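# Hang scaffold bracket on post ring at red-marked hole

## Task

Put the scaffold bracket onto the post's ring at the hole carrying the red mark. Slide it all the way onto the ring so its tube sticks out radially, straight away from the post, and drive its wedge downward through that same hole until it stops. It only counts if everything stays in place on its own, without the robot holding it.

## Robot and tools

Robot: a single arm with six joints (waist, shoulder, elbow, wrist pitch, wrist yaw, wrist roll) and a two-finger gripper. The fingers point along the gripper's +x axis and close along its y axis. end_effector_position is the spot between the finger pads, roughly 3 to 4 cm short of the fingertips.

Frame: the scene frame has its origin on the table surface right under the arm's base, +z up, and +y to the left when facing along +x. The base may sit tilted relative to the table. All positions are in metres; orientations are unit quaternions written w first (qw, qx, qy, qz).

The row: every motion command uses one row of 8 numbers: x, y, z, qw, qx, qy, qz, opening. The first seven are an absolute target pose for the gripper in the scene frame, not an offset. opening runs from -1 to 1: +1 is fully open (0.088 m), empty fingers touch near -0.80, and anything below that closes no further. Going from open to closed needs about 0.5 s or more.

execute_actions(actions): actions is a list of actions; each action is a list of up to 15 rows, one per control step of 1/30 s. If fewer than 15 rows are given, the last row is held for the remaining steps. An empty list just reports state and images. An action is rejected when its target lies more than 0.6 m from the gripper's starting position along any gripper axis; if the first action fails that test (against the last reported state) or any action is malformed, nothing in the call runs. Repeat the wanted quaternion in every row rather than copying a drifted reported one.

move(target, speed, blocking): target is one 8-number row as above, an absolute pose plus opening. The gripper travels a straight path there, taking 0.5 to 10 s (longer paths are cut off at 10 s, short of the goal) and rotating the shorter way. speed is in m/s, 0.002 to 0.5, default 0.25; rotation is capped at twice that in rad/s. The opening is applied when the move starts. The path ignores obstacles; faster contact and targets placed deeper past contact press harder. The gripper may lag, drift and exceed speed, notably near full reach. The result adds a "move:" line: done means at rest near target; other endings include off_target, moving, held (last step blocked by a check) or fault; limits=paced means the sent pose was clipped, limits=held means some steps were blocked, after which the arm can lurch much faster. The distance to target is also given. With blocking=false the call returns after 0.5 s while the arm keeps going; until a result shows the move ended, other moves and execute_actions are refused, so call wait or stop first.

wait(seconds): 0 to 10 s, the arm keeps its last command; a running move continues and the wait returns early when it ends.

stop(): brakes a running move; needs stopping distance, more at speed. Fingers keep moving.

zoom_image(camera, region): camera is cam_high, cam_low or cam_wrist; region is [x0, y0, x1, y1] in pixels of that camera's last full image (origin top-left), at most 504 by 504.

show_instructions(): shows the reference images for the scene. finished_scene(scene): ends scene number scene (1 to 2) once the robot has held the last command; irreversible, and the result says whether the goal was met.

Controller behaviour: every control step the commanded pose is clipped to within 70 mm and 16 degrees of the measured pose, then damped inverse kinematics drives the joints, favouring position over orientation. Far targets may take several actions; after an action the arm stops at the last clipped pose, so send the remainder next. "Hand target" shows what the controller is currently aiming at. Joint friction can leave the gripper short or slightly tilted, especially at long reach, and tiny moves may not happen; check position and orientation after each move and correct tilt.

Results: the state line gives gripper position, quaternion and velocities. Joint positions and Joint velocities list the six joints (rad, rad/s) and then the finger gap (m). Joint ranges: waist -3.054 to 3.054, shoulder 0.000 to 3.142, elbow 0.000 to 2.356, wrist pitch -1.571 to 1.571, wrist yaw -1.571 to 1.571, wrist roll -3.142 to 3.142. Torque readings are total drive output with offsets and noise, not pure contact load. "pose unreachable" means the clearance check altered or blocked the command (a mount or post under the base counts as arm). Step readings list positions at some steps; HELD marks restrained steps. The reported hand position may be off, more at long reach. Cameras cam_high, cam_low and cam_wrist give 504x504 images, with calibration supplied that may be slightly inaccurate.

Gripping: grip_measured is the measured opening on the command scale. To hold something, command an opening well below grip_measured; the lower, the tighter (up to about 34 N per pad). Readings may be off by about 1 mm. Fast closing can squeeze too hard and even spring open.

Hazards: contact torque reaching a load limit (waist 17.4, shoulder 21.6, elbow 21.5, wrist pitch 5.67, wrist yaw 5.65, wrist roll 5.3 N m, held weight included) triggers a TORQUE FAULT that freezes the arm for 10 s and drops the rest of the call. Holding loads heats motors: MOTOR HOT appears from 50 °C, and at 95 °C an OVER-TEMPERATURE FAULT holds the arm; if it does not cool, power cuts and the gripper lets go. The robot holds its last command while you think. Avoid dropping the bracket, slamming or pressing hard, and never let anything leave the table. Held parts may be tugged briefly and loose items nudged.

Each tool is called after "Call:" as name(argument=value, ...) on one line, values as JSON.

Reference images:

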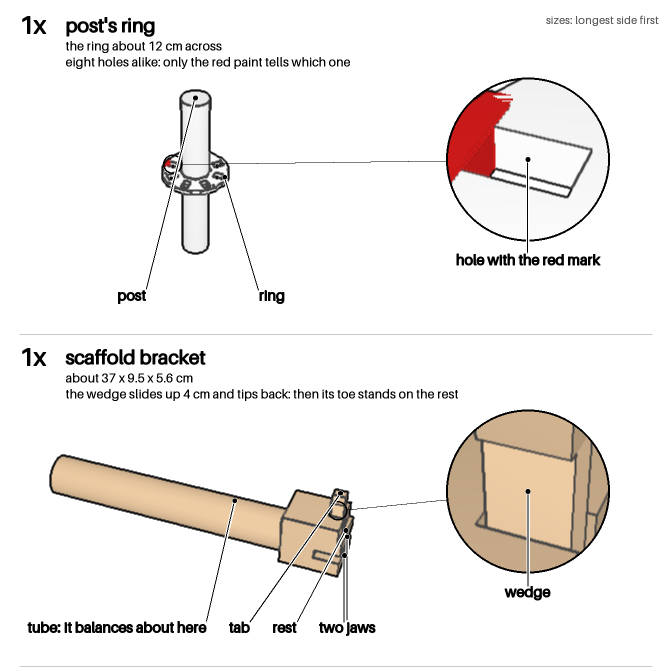

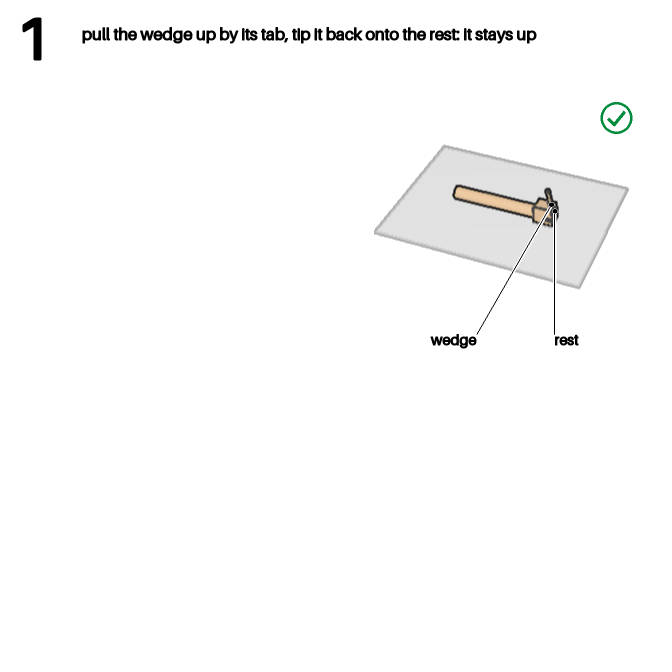

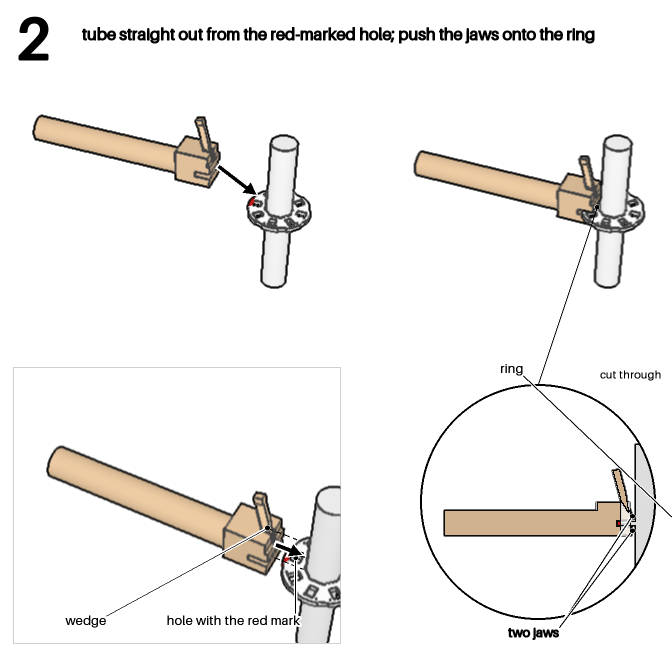

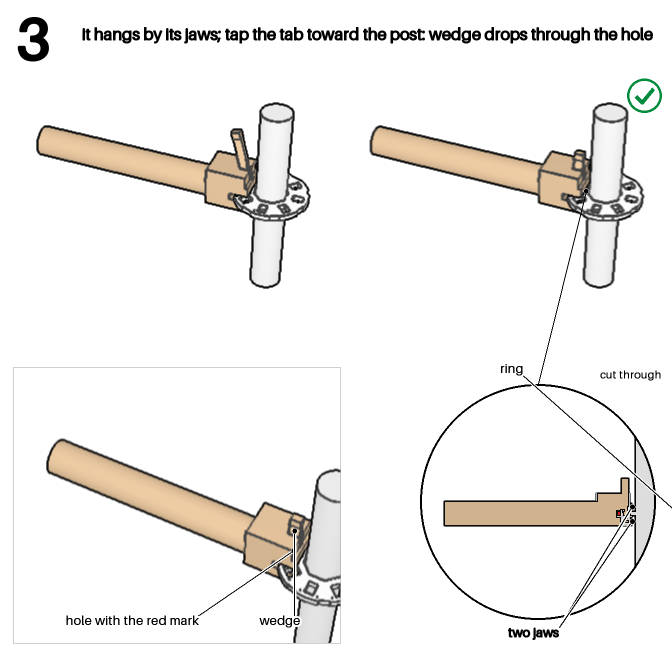

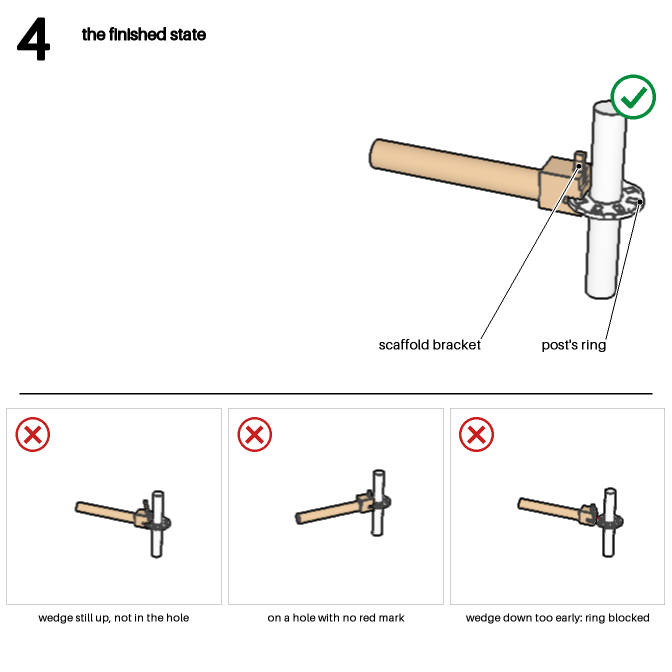

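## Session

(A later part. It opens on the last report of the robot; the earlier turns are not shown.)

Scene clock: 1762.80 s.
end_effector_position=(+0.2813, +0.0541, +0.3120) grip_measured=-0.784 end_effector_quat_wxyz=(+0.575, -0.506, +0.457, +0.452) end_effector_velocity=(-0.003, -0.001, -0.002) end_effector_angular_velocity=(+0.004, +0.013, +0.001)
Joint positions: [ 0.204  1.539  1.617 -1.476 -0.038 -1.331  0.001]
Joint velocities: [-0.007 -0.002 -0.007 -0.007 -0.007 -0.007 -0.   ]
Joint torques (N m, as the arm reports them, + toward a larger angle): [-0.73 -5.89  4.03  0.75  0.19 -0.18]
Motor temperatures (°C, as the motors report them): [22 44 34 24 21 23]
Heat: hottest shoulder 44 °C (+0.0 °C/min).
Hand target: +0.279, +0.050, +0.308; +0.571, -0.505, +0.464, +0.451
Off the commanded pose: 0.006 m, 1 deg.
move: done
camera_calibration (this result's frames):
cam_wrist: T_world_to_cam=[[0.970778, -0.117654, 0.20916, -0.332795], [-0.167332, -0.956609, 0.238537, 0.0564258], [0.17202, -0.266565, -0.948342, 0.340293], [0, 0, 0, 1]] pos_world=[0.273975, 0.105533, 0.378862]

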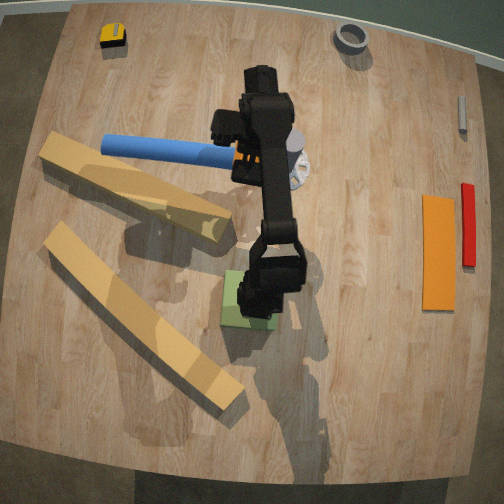

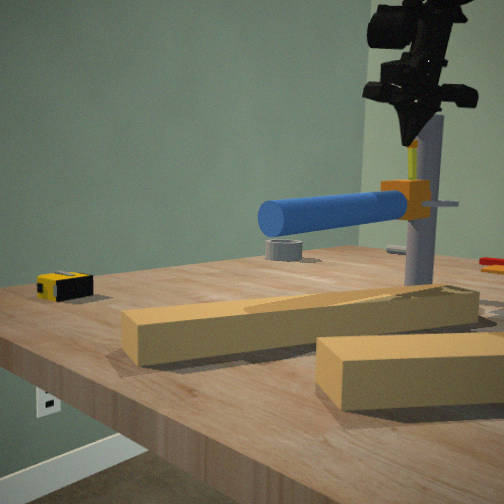

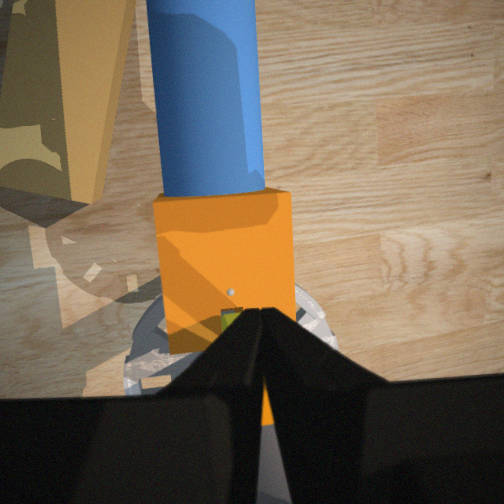

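Call:
move(target=[0.2785,0.0410,0.3120,0.5709,-0.5053,0.4637,0.4513,-0.85], speed=0.02)

Call:
zoom_image(camera="cam_low", region=[370,100,470,230])

Scene clock: 1774.87 s.
end_effector_position=(+0.2798, +0.0428, +0.3115) grip_measured=-0.784 end_effector_quat_wxyz=(+0.572, -0.503, +0.463, +0.453) end_effector_velocity=(+0.001, -0.002, +0.000) end_effector_angular_velocity=(-0.007, -0.009, +0.004)
Joint positions: [ 0.164  1.539  1.616 -1.491 -0.041 -1.365  0.001]
Joint velocities: [-0.002 -0.002 -0.002  0.007  0.007 -0.007 -0.   ]
Joint torques (N m, as the arm reports them, + toward a larger angle): [-0.42 -5.98  5.75  0.57  0.08 -0.13]
Motor temperatures (°C, as the motors report them): [22 43 34 24 21 23]
Heat: hottest shoulder 43 °C (-1.0 °C/min).
Hand target: +0.278, +0.041, +0.312; +0.571, -0.505, +0.464, +0.451
Off the commanded pose: 0.002 m, 0 deg.
move: done
camera_calibration (this result's frames):
cam_wrist: T_world_to_cam=[[0.972752, -0.122093, 0.197094, -0.329186], [-0.169447, -0.954613, 0.244951, 0.0440254], [0.158241, -0.271674, -0.949291, 0.341505], [0, 0, 0, 1]] pos_world=[0.273636, 0.0946138, 0.378284]

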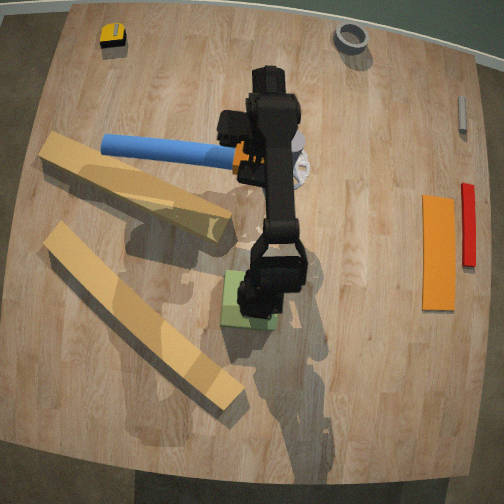

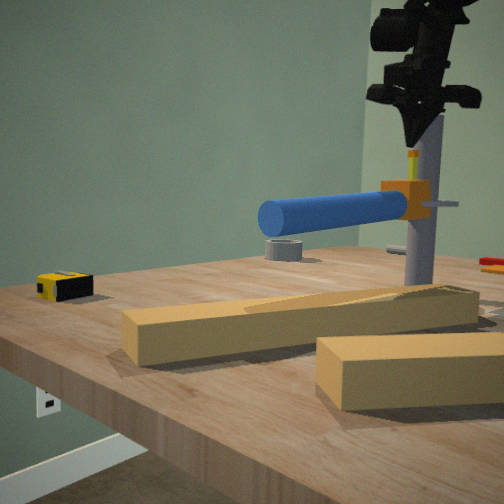

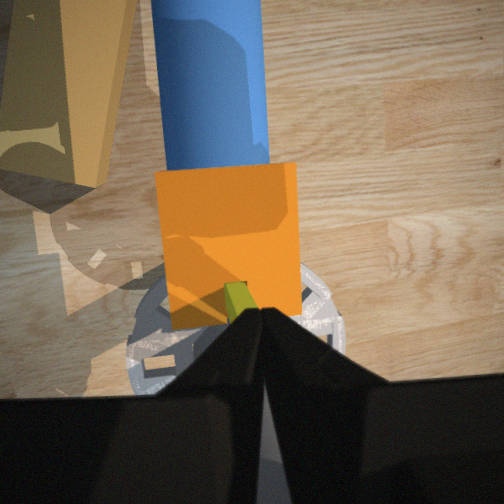

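Region (370, 100, 470, 230) of cam_low's 504x504 image, scaled by 3.877, with more detail than that image has; it fills the left 388 columns of this view, and the rest is white.

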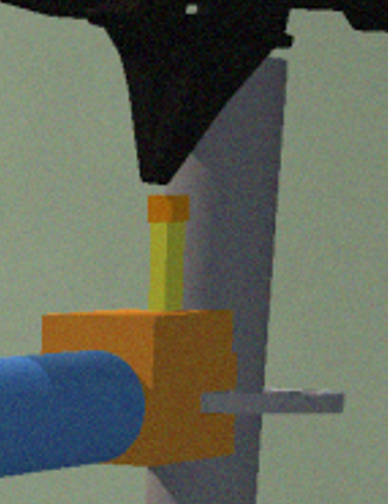

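Call:
zoom_image(camera="cam_wrist", region=[110,150,370,410])

Call:
zoom_image(camera="cam_low", region=[395,135,445,225])

Region (110, 150, 370, 410) of cam_wrist's 504x504 image, scaled by 1.938, with more detail than that image has.

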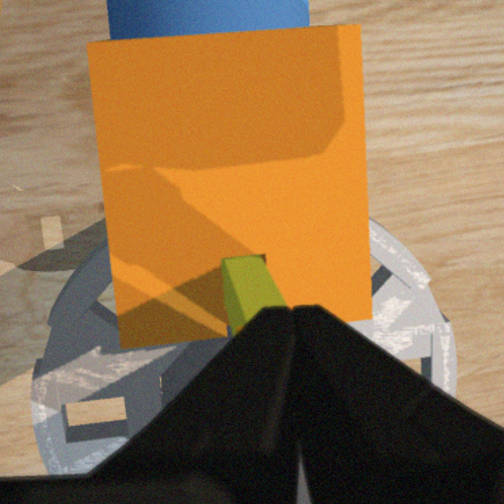

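Region (395, 135, 445, 225) of cam_low's 504x504 image, scaled by 5.600, with more detail than that image has.

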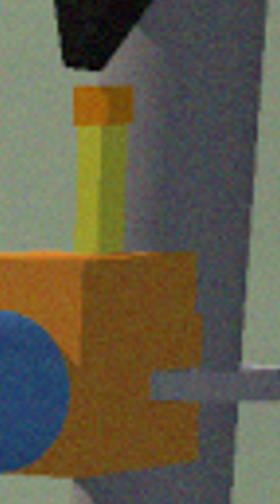

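Call:
move(target=[0.2860,0.0370,0.3110,0.5060,-0.5595,0.5338,0.3820,-0.85], speed=0.1)

Call:
zoom_image(camera="cam_low", region=[370,80,470,210])

Scene clock: 1874.20 s.
end_effector_position=(+0.2833, +0.0361, +0.3092) grip_measured=-0.784 end_effector_quat_wxyz=(-0.505, +0.558, -0.534, -0.385) end_effector_velocity=(-0.002, +0.000, +0.001) end_effector_angular_velocity=(+0.006, +0.006, +0.005)
Joint positions: [ 0.277  1.606  1.667 -1.558  0.224 -1.248  0.001]
Joint velocities: [-0.002 -0.002  0.002 -0.007 -0.007 -0.007 -0.   ]
Joint torques (N m, as the arm reports them, + toward a larger angle): [ 0.21 -4.75  7.66  0.5   0.3   0.18]
Motor temperatures (°C, as the motors report them): [22 41 33 23 21 23]
Heat: hottest shoulder 41 °C (-1.0 °C/min).
Hand target: +0.286, +0.037, +0.311; -0.506, +0.560, -0.534, -0.382
Off the commanded pose: 0.003 m, 0 deg.
move: done
camera_calibration (this result's frames):
cam_wrist: T_world_to_cam=[[0.97364, -0.106958, 0.201458, -0.335071], [-0.193836, -0.85353, 0.483646, -0.0317057], [0.12022, -0.509947, -0.851763, 0.326149], [0, 0, 0, 1]] pos_world=[0.280883, 0.103418, 0.360639]

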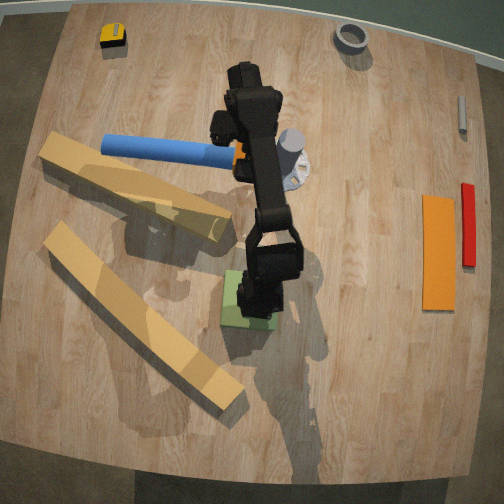

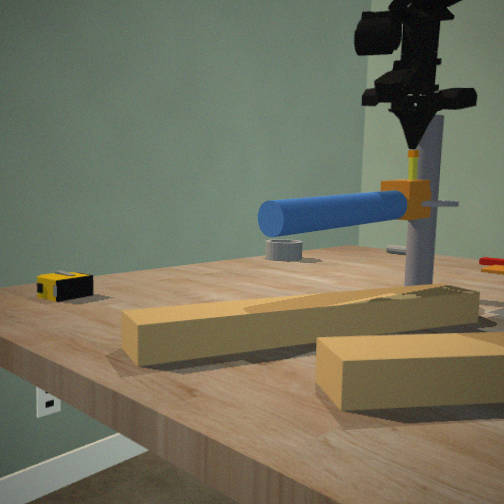

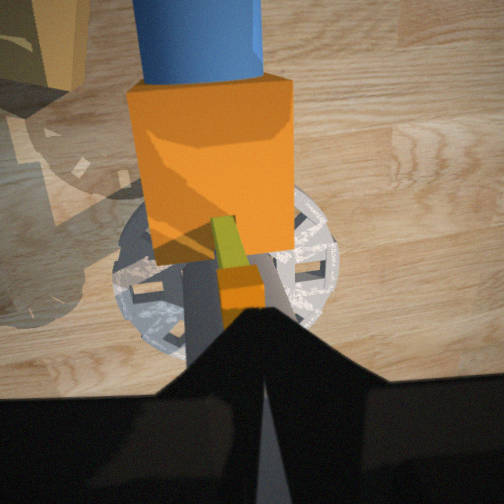

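Region (370, 80, 470, 210) of cam_low's 504x504 image, scaled by 3.877, with more detail than that image has; it fills the left 388 columns of this view, and the rest is white.

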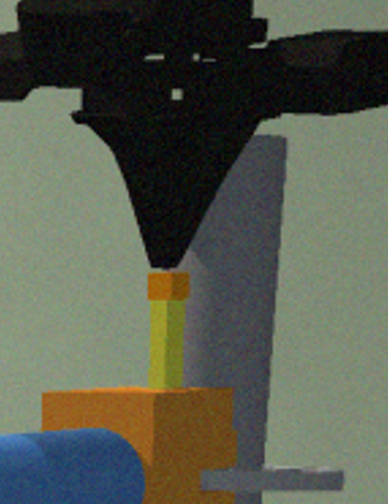

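Call:
zoom_image(camera="cam_wrist", region=[100,170,350,370])

Region (100, 170, 350, 370) of cam_wrist's 504x504 image, scaled by 2.016, with more detail than that image has; it fills the top 403 rows of this view, and the rest is white.

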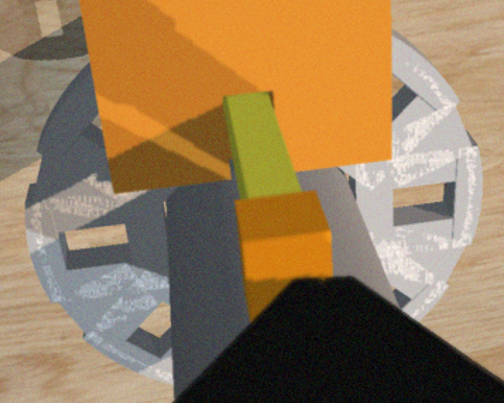

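Call:
move(target=[0.2772,0.0365,0.3100,0.5060,-0.5595,0.5338,0.3820,-0.85], speed=0.04)

Call:
zoom_image(camera="cam_wrist", region=[100,170,350,370])

Scene clock: 1898.80 s.
end_effector_position=(+0.2801, +0.0370, +0.3094) grip_measured=-0.784 end_effector_quat_wxyz=(-0.505, +0.558, -0.534, -0.385) end_effector_velocity=(+0.001, +0.002, -0.000) end_effector_angular_velocity=(+0.010, -0.007, -0.004)
Joint positions: [ 0.283  1.594  1.656 -1.558  0.224 -1.242  0.001]
Joint velocities: [ 0.002 -0.002 -0.002  0.007 -0.007  0.007  0.   ]
Joint torques (N m, as the arm reports them, + toward a larger angle): [ 0.26 -6.93  4.73  0.6   0.33  0.16]
Motor temperatures (°C, as the motors report them): [22 39 35 23 21 23]
Heat: hottest shoulder 39 °C (-2.0 °C/min).
Hand target: +0.277, +0.037, +0.310; -0.506, +0.560, -0.534, -0.382
Off the commanded pose: 0.003 m, 0 deg.
move: done
camera_calibration (this result's frames):
cam_wrist: T_world_to_cam=[[0.973297, -0.106853, 0.203162, -0.332348], [-0.194578, -0.853603, 0.48322, -0.0313429], [0.121786, -0.509847, -0.851601, 0.326721], [0, 0, 0, 1]] pos_world=[0.277585, 0.104311, 0.360902]

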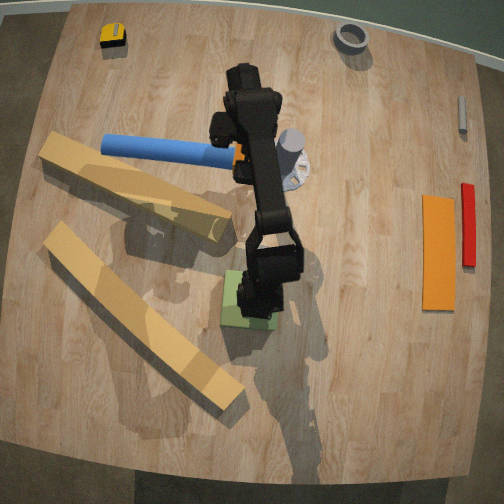

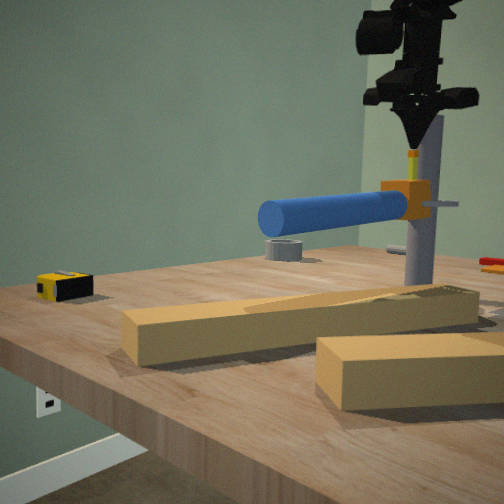

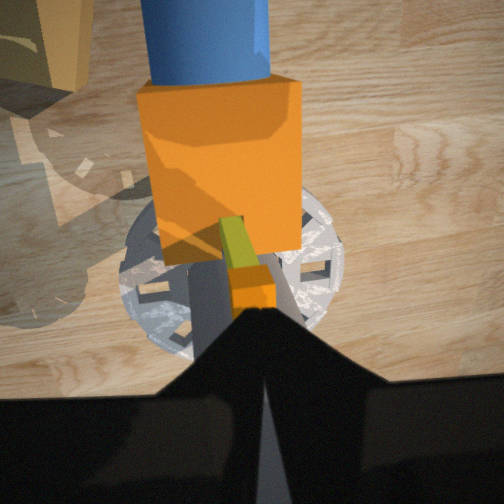

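Region (100, 170, 350, 370) of cam_wrist's 504x504 image, scaled by 2.016, with more detail than that image has; it fills the top 403 rows of this view, and the rest is white.

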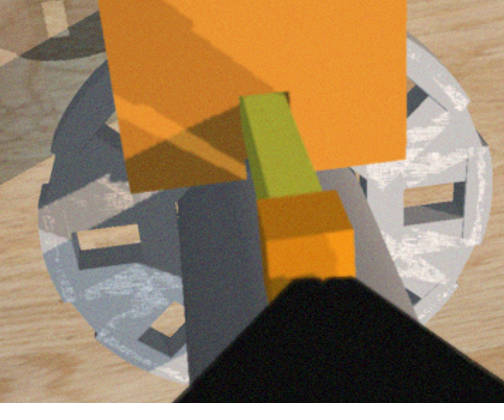

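Call:
move(target=[0.2765,0.0358,0.2940,0.5060,-0.5595,0.5338,0.3820,-0.85], speed=0.025)

Call:
zoom_image(camera="cam_low", region=[370,100,470,230])

Scene clock: 1911.40 s.
end_effector_position=(+0.2795, +0.0370, +0.3049) grip_measured=-0.784 end_effector_quat_wxyz=(-0.517, +0.565, -0.521, -0.376) end_effector_velocity=(-0.001, -0.002, -0.002) end_effector_angular_velocity=(-0.009, +0.002, +0.004)
Joint positions: [ 0.286  1.553  1.592 -1.495  0.228 -1.242  0.001]
Joint velocities: [-0.002 -0.007 -0.017  0.007  0.007 -0.007  0.   ]
Joint torques (N m, as the arm reports them, + toward a larger angle): [-0.07 -4.42  2.31  0.75  0.13  0.15]
Motor temperatures (°C, as the motors report them): [22 40 34 23 21 23]
Heat: hottest shoulder 40 °C (-1.0 °C/min).
Hand target: +0.276, +0.036, +0.294; -0.506, +0.560, -0.534, -0.382
Off the commanded pose: 0.011 m, 2 deg.
move: off_target
camera_calibration (this result's frames):
cam_wrist: T_world_to_cam=[[0.96459, -0.106329, 0.241371, -0.340173], [-0.211978, -0.85707, 0.46957, -0.0201508], [0.156943, -0.504108, -0.849261, 0.312197], [0, 0, 0, 1]] pos_world=[0.274858, 0.103941, 0.356707]

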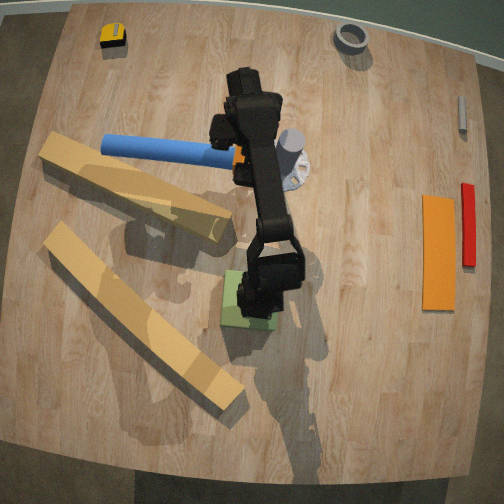

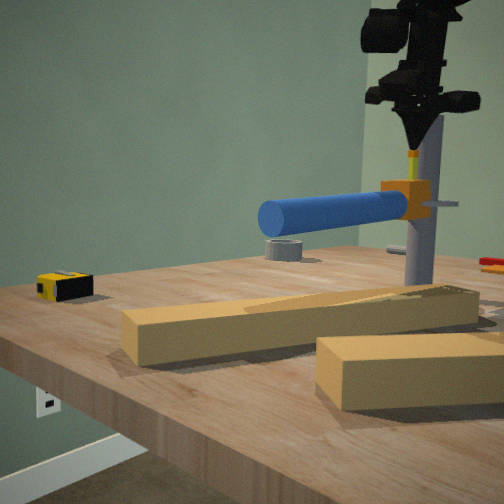

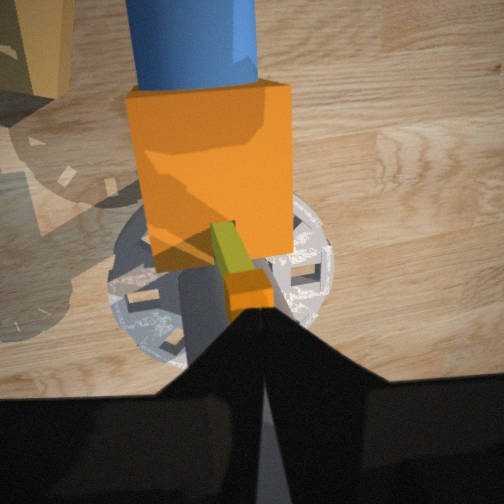

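Region (370, 100, 470, 230) of cam_low's 504x504 image, scaled by 3.877, with more detail than that image has; it fills the left 388 columns of this view, and the rest is white.

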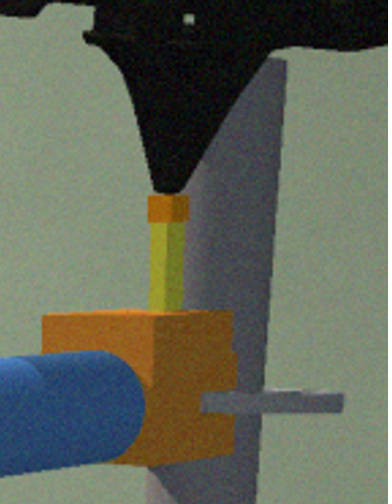

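Call:
move(target=[0.2772,0.0375,0.3135,0.5060,-0.5595,0.5338,0.3820,-0.85], speed=0.06)

Call:
move(target=[0.2790,0.0570,0.3125,0.5060,-0.5595,0.5338,0.3820,-0.85], speed=0.06)

Call:
move(target=[0.2780,0.0570,0.2965,0.5060,-0.5595,0.5338,0.3820,-0.85], speed=0.06)

Call:
zoom_image(camera="cam_low", region=[370,100,470,230])

Scene clock: 1962.03 s.
end_effector_position=(+0.2747, +0.0359, +0.3118) grip_measured=-0.784 end_effector_quat_wxyz=(-0.504, +0.560, -0.535, -0.383) end_effector_velocity=(-0.003, -0.000, -0.001) end_effector_angular_velocity=(+0.001, +0.025, +0.005)
Joint positions: [ 0.287  1.577  1.648 -1.569  0.23  -1.238  0.001]
Joint velocities: [-0.002  0.007  0.007 -0.022 -0.007 -0.007 -0.   ]
Joint torques (N m, as the arm reports them, + toward a larger angle): [ 0.28 -4.61  7.68  0.46  0.1   0.19]
Motor temperatures (°C, as the motors report them): [22 38 30 24 21 23]
Heat: hottest shoulder 38 °C (-2.0 °C/min).
Hand target: +0.277, +0.037, +0.313; -0.506, +0.560, -0.534, -0.382
Off the commanded pose: 0.003 m, 0 deg.
joint sent to its limit — the command would take joint 4 (wrist pitch) past its lower limit, so that joint was sent only as far as its limit.
move: done
camera_calibration (this result's frames):
cam_wrist: T_world_to_cam=[[0.973104, -0.106524, 0.204259, -0.328031], [-0.19547, -0.851009, 0.487417, -0.0356427], [0.121904, -0.514234, -0.848942, 0.328121], [0, 0, 0, 1]] pos_world=[0.272242, 0.103455, 0.362932]

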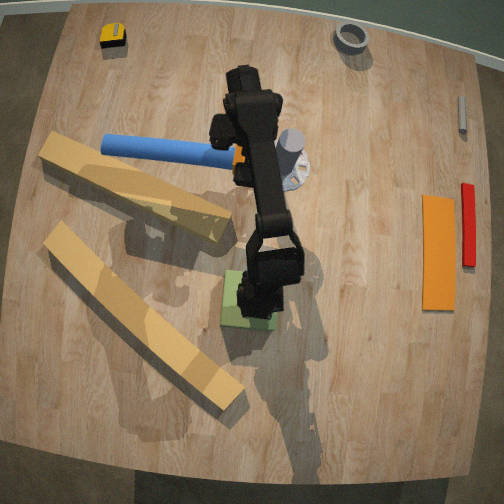

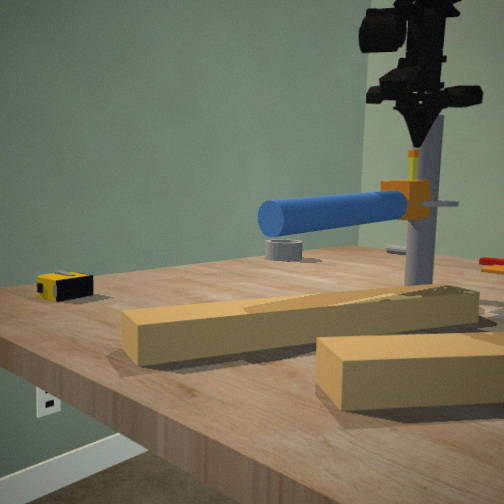

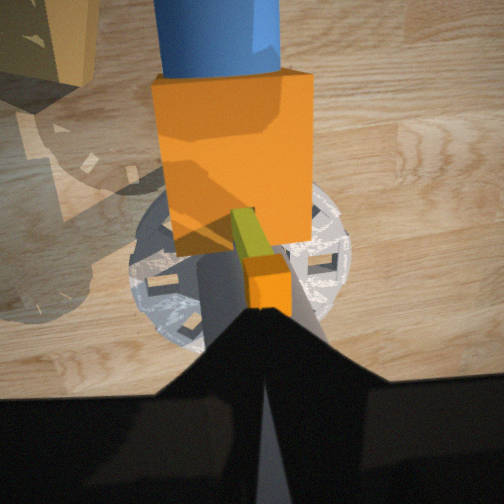

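Scene clock: 1962.80 s.
end_effector_position=(+0.2765, +0.0557, +0.3106) grip_measured=-0.784 end_effector_quat_wxyz=(-0.508, +0.560, -0.530, -0.383) end_effector_velocity=(-0.005, -0.001, +0.001) end_effector_angular_velocity=(+0.005, +0.014, -0.023)
Joint positions: [ 0.353  1.598  1.665 -1.57   0.23  -1.173  0.001]
Joint velocities: [-0.002 -0.002  0.002 -0.022 -0.007  0.022 -0.   ]
Joint torques (N m, as the arm reports them, + toward a larger angle): [ 0.24 -4.61  7.59  0.48  0.31  0.15]
Motor temperatures (°C, as the motors report them): [22 38 30 24 21 23]
Heat: hottest shoulder 38 °C (-2.0 °C/min).
Hand target: +0.279, +0.057, +0.312; -0.510, +0.562, -0.529, -0.380
Off the commanded pose: 0.003 m, 1 deg.
joint sent to its limit — the command would take joint 4 (wrist pitch) past its lower limit, so that joint was sent only as far as its limit.
move: done
camera_calibration (this result's frames):
cam_wrist: T_world_to_cam=[[0.971778, -0.104528, 0.211476, -0.329398], [-0.196408, -0.855057, 0.479898, -0.0150187], [0.130661, -0.507889, -0.851455, 0.335042], [0, 0, 0, 1]] pos_world=[0.273375, 0.122891, 0.362141]

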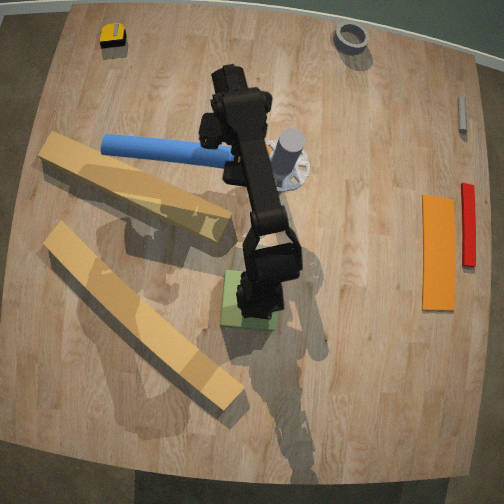

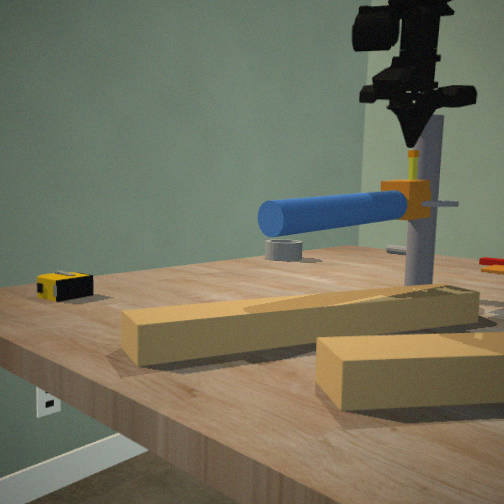

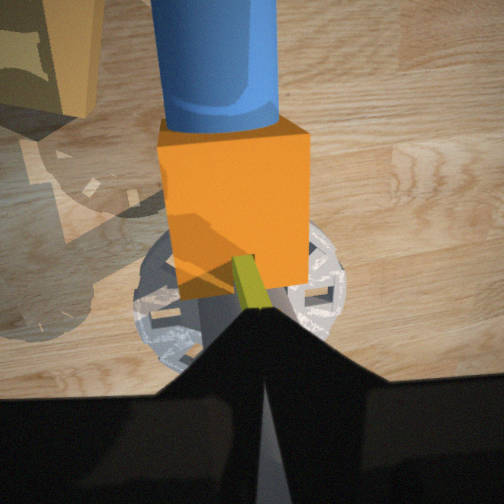

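Scene clock: 1963.53 s.
end_effector_position=(+0.2792, +0.0573, +0.2984) grip_measured=-0.784 end_effector_quat_wxyz=(-0.508, +0.559, -0.531, -0.383) end_effector_velocity=(+0.001, +0.001, -0.003) end_effector_angular_velocity=(+0.003, +0.009, +0.019)
Joint positions: [ 0.356  1.598  1.615 -1.523  0.23  -1.168  0.001]
Joint velocities: [-0.002  0.002 -0.007  0.007 -0.007 -0.022 -0.   ]
Joint torques (N m, as the arm reports them, + toward a larger angle): [ 0.29 -5.96  4.84  0.74  0.31  0.19]
Motor temperatures (°C, as the motors report them): [22 38 30 24 21 23]
Heat: hottest shoulder 38 °C (-2.0 °C/min).
Hand target: +0.278, +0.057, +0.297; -0.506, +0.560, -0.534, -0.382
Off the commanded pose: 0.002 m, 0 deg.
move: done
camera_calibration (this result's frames):
cam_wrist: T_world_to_cam=[[0.971839, -0.107321, 0.209788, -0.328666], [-0.19805, -0.854411, 0.480373, -0.00708168], [0.127691, -0.508394, -0.851605, 0.326034], [0, 0, 0, 1]] pos_world=[0.276376, 0.12443, 0.350004]

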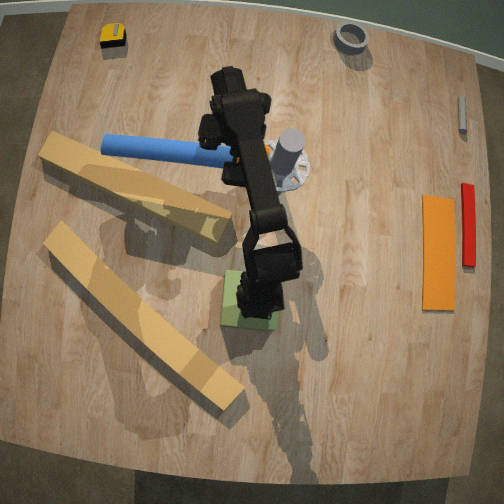

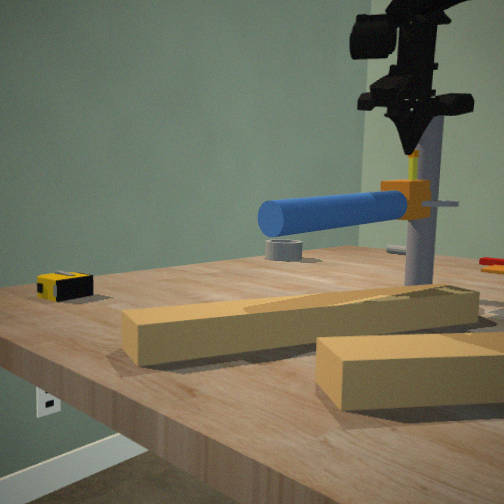

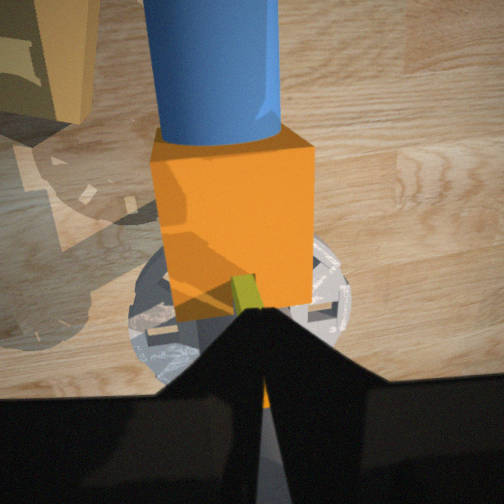

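Region (370, 100, 470, 230) of cam_low's 504x504 image, scaled by 3.877, with more detail than that image has; it fills the left 388 columns of this view, and the rest is white.

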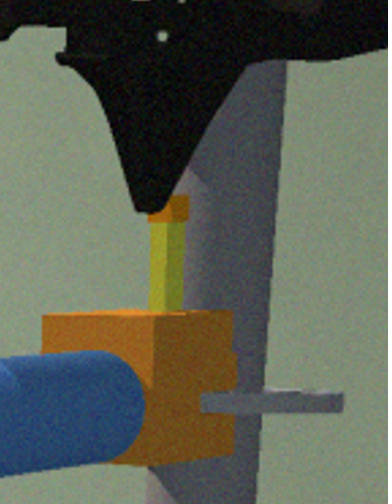

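Call:
move(target=[0.2775,0.0440,0.2975,0.5060,-0.5595,0.5338,0.3820,-0.85], speed=0.02)

Call:
zoom_image(camera="cam_low", region=[370,100,470,230])

Scene clock: 1971.00 s.
end_effector_position=(+0.2800, +0.0520, +0.2978) grip_measured=-0.784 end_effector_quat_wxyz=(-0.508, +0.559, -0.527, -0.389) end_effector_velocity=(+0.000, +0.000, -0.001) end_effector_angular_velocity=(+0.002, +0.007, +0.034)
Joint positions: [ 0.331  1.589  1.605 -1.511  0.217 -1.203  0.001]
Joint velocities: [-0.002 -0.002 -0.007  0.007 -0.007 -0.037 -0.   ]
Joint torques (N m, as the arm reports them, + toward a larger angle): [-1.57 -6.95  4.37  0.41  0.72 -0.19]
Motor temperatures (°C, as the motors report them): [22 38 31 24 21 23]
Heat: hottest shoulder 38 °C (-2.0 °C/min).
Hand target: +0.277, +0.044, +0.297; -0.506, +0.559, -0.534, -0.382
Off the commanded pose: 0.008 m, 1 deg.
move: done
camera_calibration (this result's frames):
cam_wrist: T_world_to_cam=[[0.973026, -0.0993778, 0.208192, -0.330171], [-0.188929, -0.861149, 0.47194, -0.0108299], [0.132384, -0.498544, -0.856696, 0.322418], [0, 0, 0, 1]] pos_world=[0.276537, 0.118601, 0.350064]

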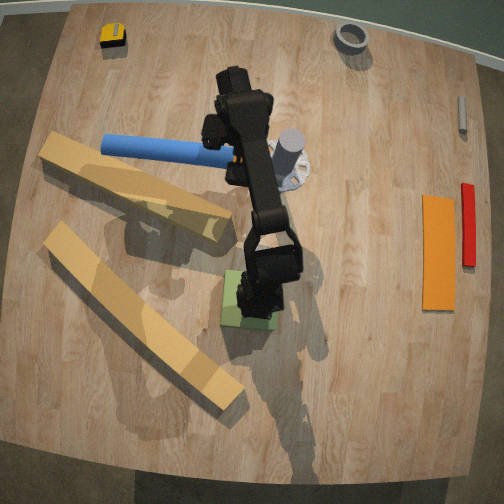

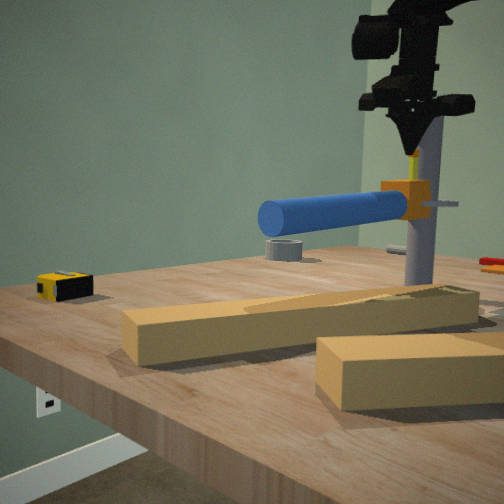

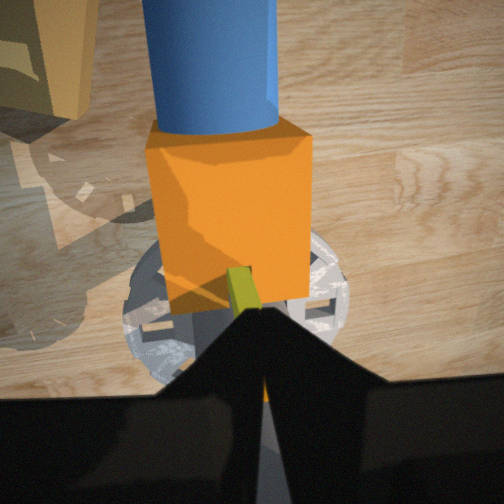

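Region (370, 100, 470, 230) of cam_low's 504x504 image, scaled by 3.877, with more detail than that image has; it fills the left 388 columns of this view, and the rest is white.

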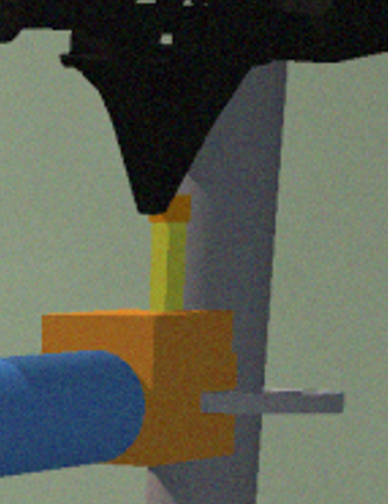

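Call:
move(target=[0.2800,0.0600,0.3050,0.5060,-0.5595,0.5338,0.3820,-0.85], speed=0.05)

Call:
move(target=[0.2850,0.0450,0.3130,0.5060,-0.5595,0.5338,0.3820,1.0], speed=0.025)

Scene clock: 2009.03 s.
end_effector_position=(+0.2775, +0.0589, +0.3033) grip_measured=-0.784 end_effector_quat_wxyz=(-0.505, +0.558, -0.534, -0.385) end_effector_velocity=(-0.007, -0.003, +0.001) end_effector_angular_velocity=(-0.000, +0.028, -0.029)
Joint positions: [ 0.363  1.607  1.645 -1.555  0.23  -1.16   0.001]
Joint velocities: [-0.007 -0.002  0.002 -0.037 -0.007  0.022 -0.   ]
Joint torques (N m, as the arm reports them, + toward a larger angle): [ 0.25 -4.82  7.68  0.44  0.31  0.21]
Motor temperatures (°C, as the motors report them): [23 40 30 23 21 23]
Heat: hottest shoulder 40 °C (+2.0 °C/min).
Hand target: +0.280, +0.060, +0.305; -0.506, +0.560, -0.534, -0.382
Off the commanded pose: 0.003 m, 0 deg.
move: done
camera_calibration (this result's frames):
cam_wrist: T_world_to_cam=[[0.973714, -0.106706, 0.201231, -0.32577], [-0.193591, -0.853205, 0.484317, -0.0108478], [0.120012, -0.510543, -0.851436, 0.333437], [0, 0, 0, 1]] pos_world=[0.27509, 0.126217, 0.354709]

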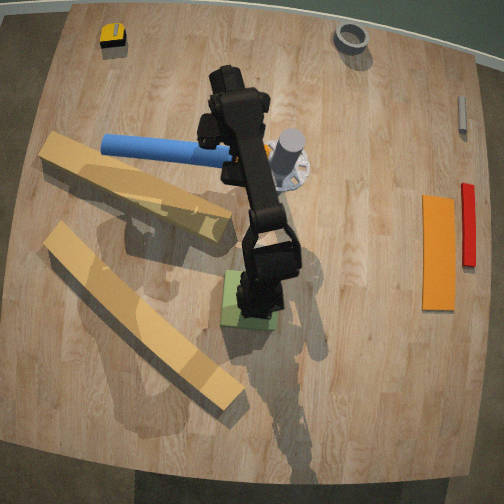

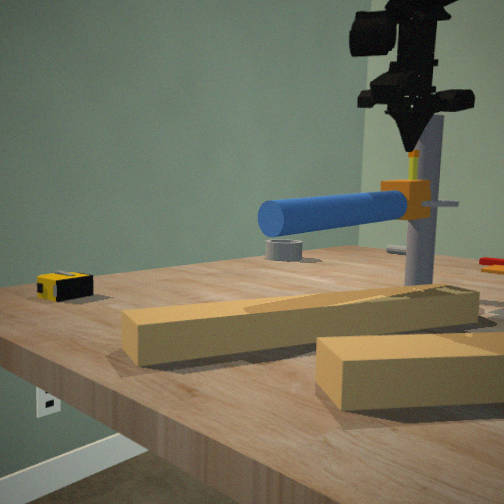

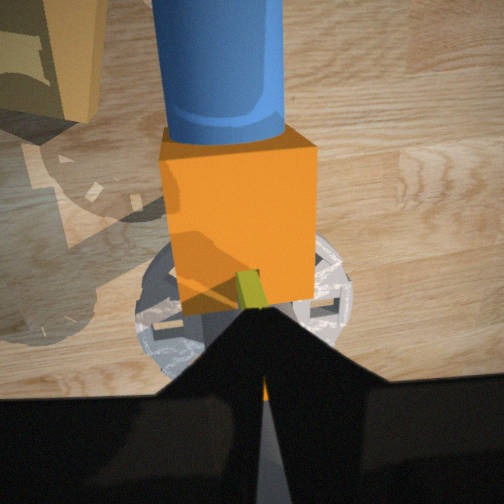

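Scene clock: 2010.03 s.
end_effector_position=(+0.2821, +0.0453, +0.3113) grip_measured=+1.000 end_effector_quat_wxyz=(-0.507, +0.559, -0.534, -0.382) end_effector_velocity=(-0.005, -0.001, -0.002) end_effector_angular_velocity=(-0.001, +0.029, +0.005)
Joint positions: [ 0.312  1.611  1.681 -1.57   0.23  -1.21   0.088]
Joint velocities: [-0.002  0.002 -0.002 -0.022 -0.007 -0.007  0.   ]
Joint torques (N m, as the arm reports them, + toward a larger angle): [-0.32 -4.71  7.72  0.45  0.16 -0.15]
Motor temperatures (°C, as the motors report them): [23 40 31 23 21 23]
Heat: hottest shoulder 40 °C (+2.0 °C/min).
Hand target: +0.285, +0.045, +0.313; -0.507, +0.560, -0.532, -0.382
Off the commanded pose: 0.003 m, 0 deg.
joint sent to its limit — the command would take joint 4 (wrist pitch) past its lower limit, so that joint was sent only as far as its limit.
move: done
camera_calibration (this result's frames):
cam_wrist: T_world_to_cam=[[0.972055, -0.109271, 0.207773, -0.33478], [-0.199232, -0.852108, 0.483961, -0.0237864], [0.124162, -0.511831, -0.850066, 0.331219], [0, 0, 0, 1]] pos_world=[0.279561, 0.112678, 0.362628]

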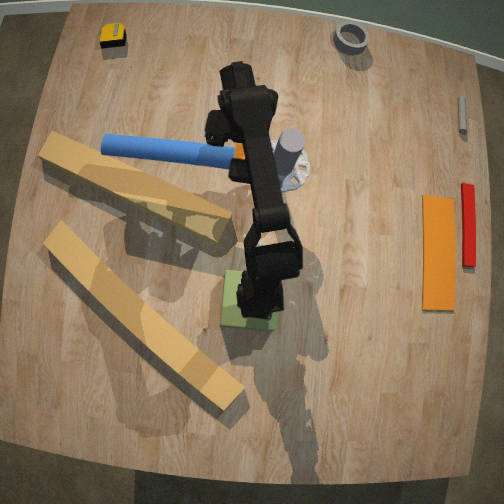

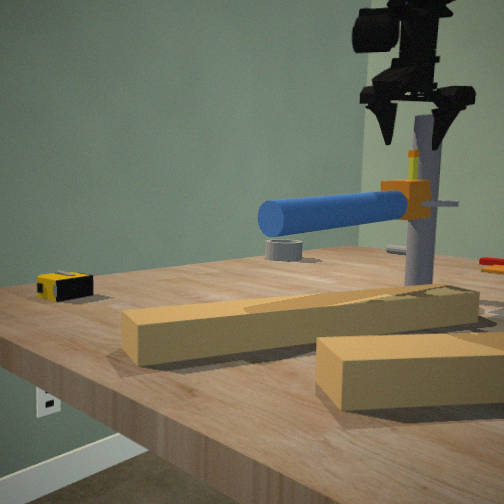

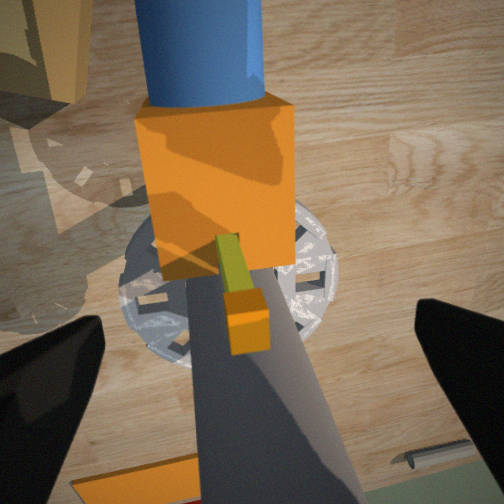

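Call:
zoom_image(camera="cam_wrist", region=[110,190,230,330])

Call:
zoom_image(camera="cam_wrist", region=[230,190,350,330])

Call:
zoom_image(camera="cam_wrist", region=[120,80,320,280])

Call:
zoom_image(camera="cam_wrist", region=[140,254,390,504])

Region (110, 190, 230, 330) of cam_wrist's 504x504 image, scaled by 3.600, with more detail than that image has; it fills the left 432 columns of this view, and the rest is white.

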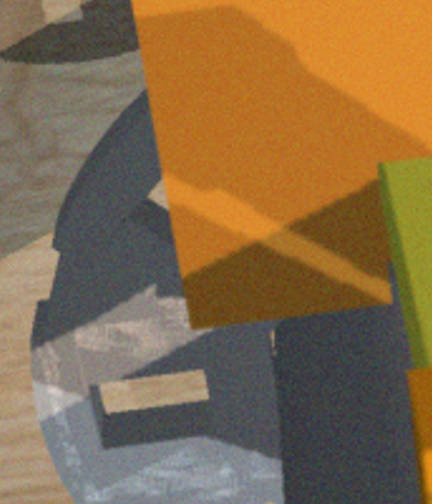

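Region (230, 190, 350, 330) of cam_wrist's 504x504 image, scaled by 3.600, with more detail than that image has; it fills the left 432 columns of this view, and the rest is white.

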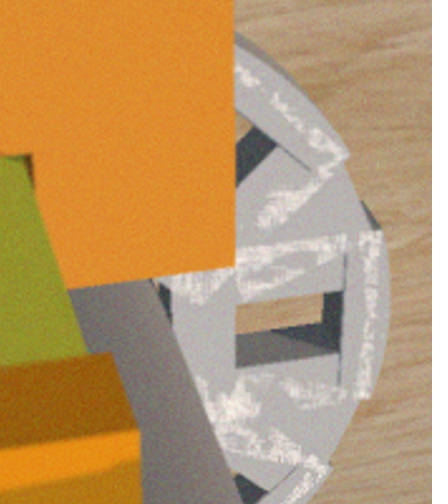

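Region (120, 80, 320, 280) of cam_wrist's 504x504 image, scaled by 2.520, with more detail than that image has.

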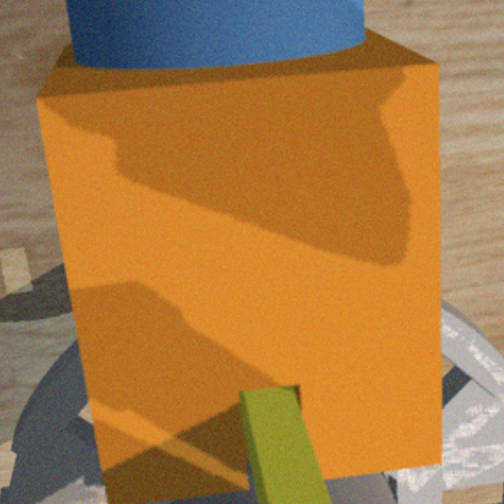

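Region (140, 254, 390, 504) of cam_wrist's 504x504 image, scaled by 2.016, with more detail than that image has.

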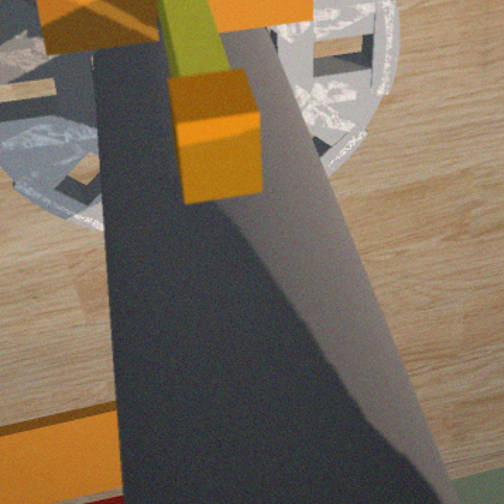

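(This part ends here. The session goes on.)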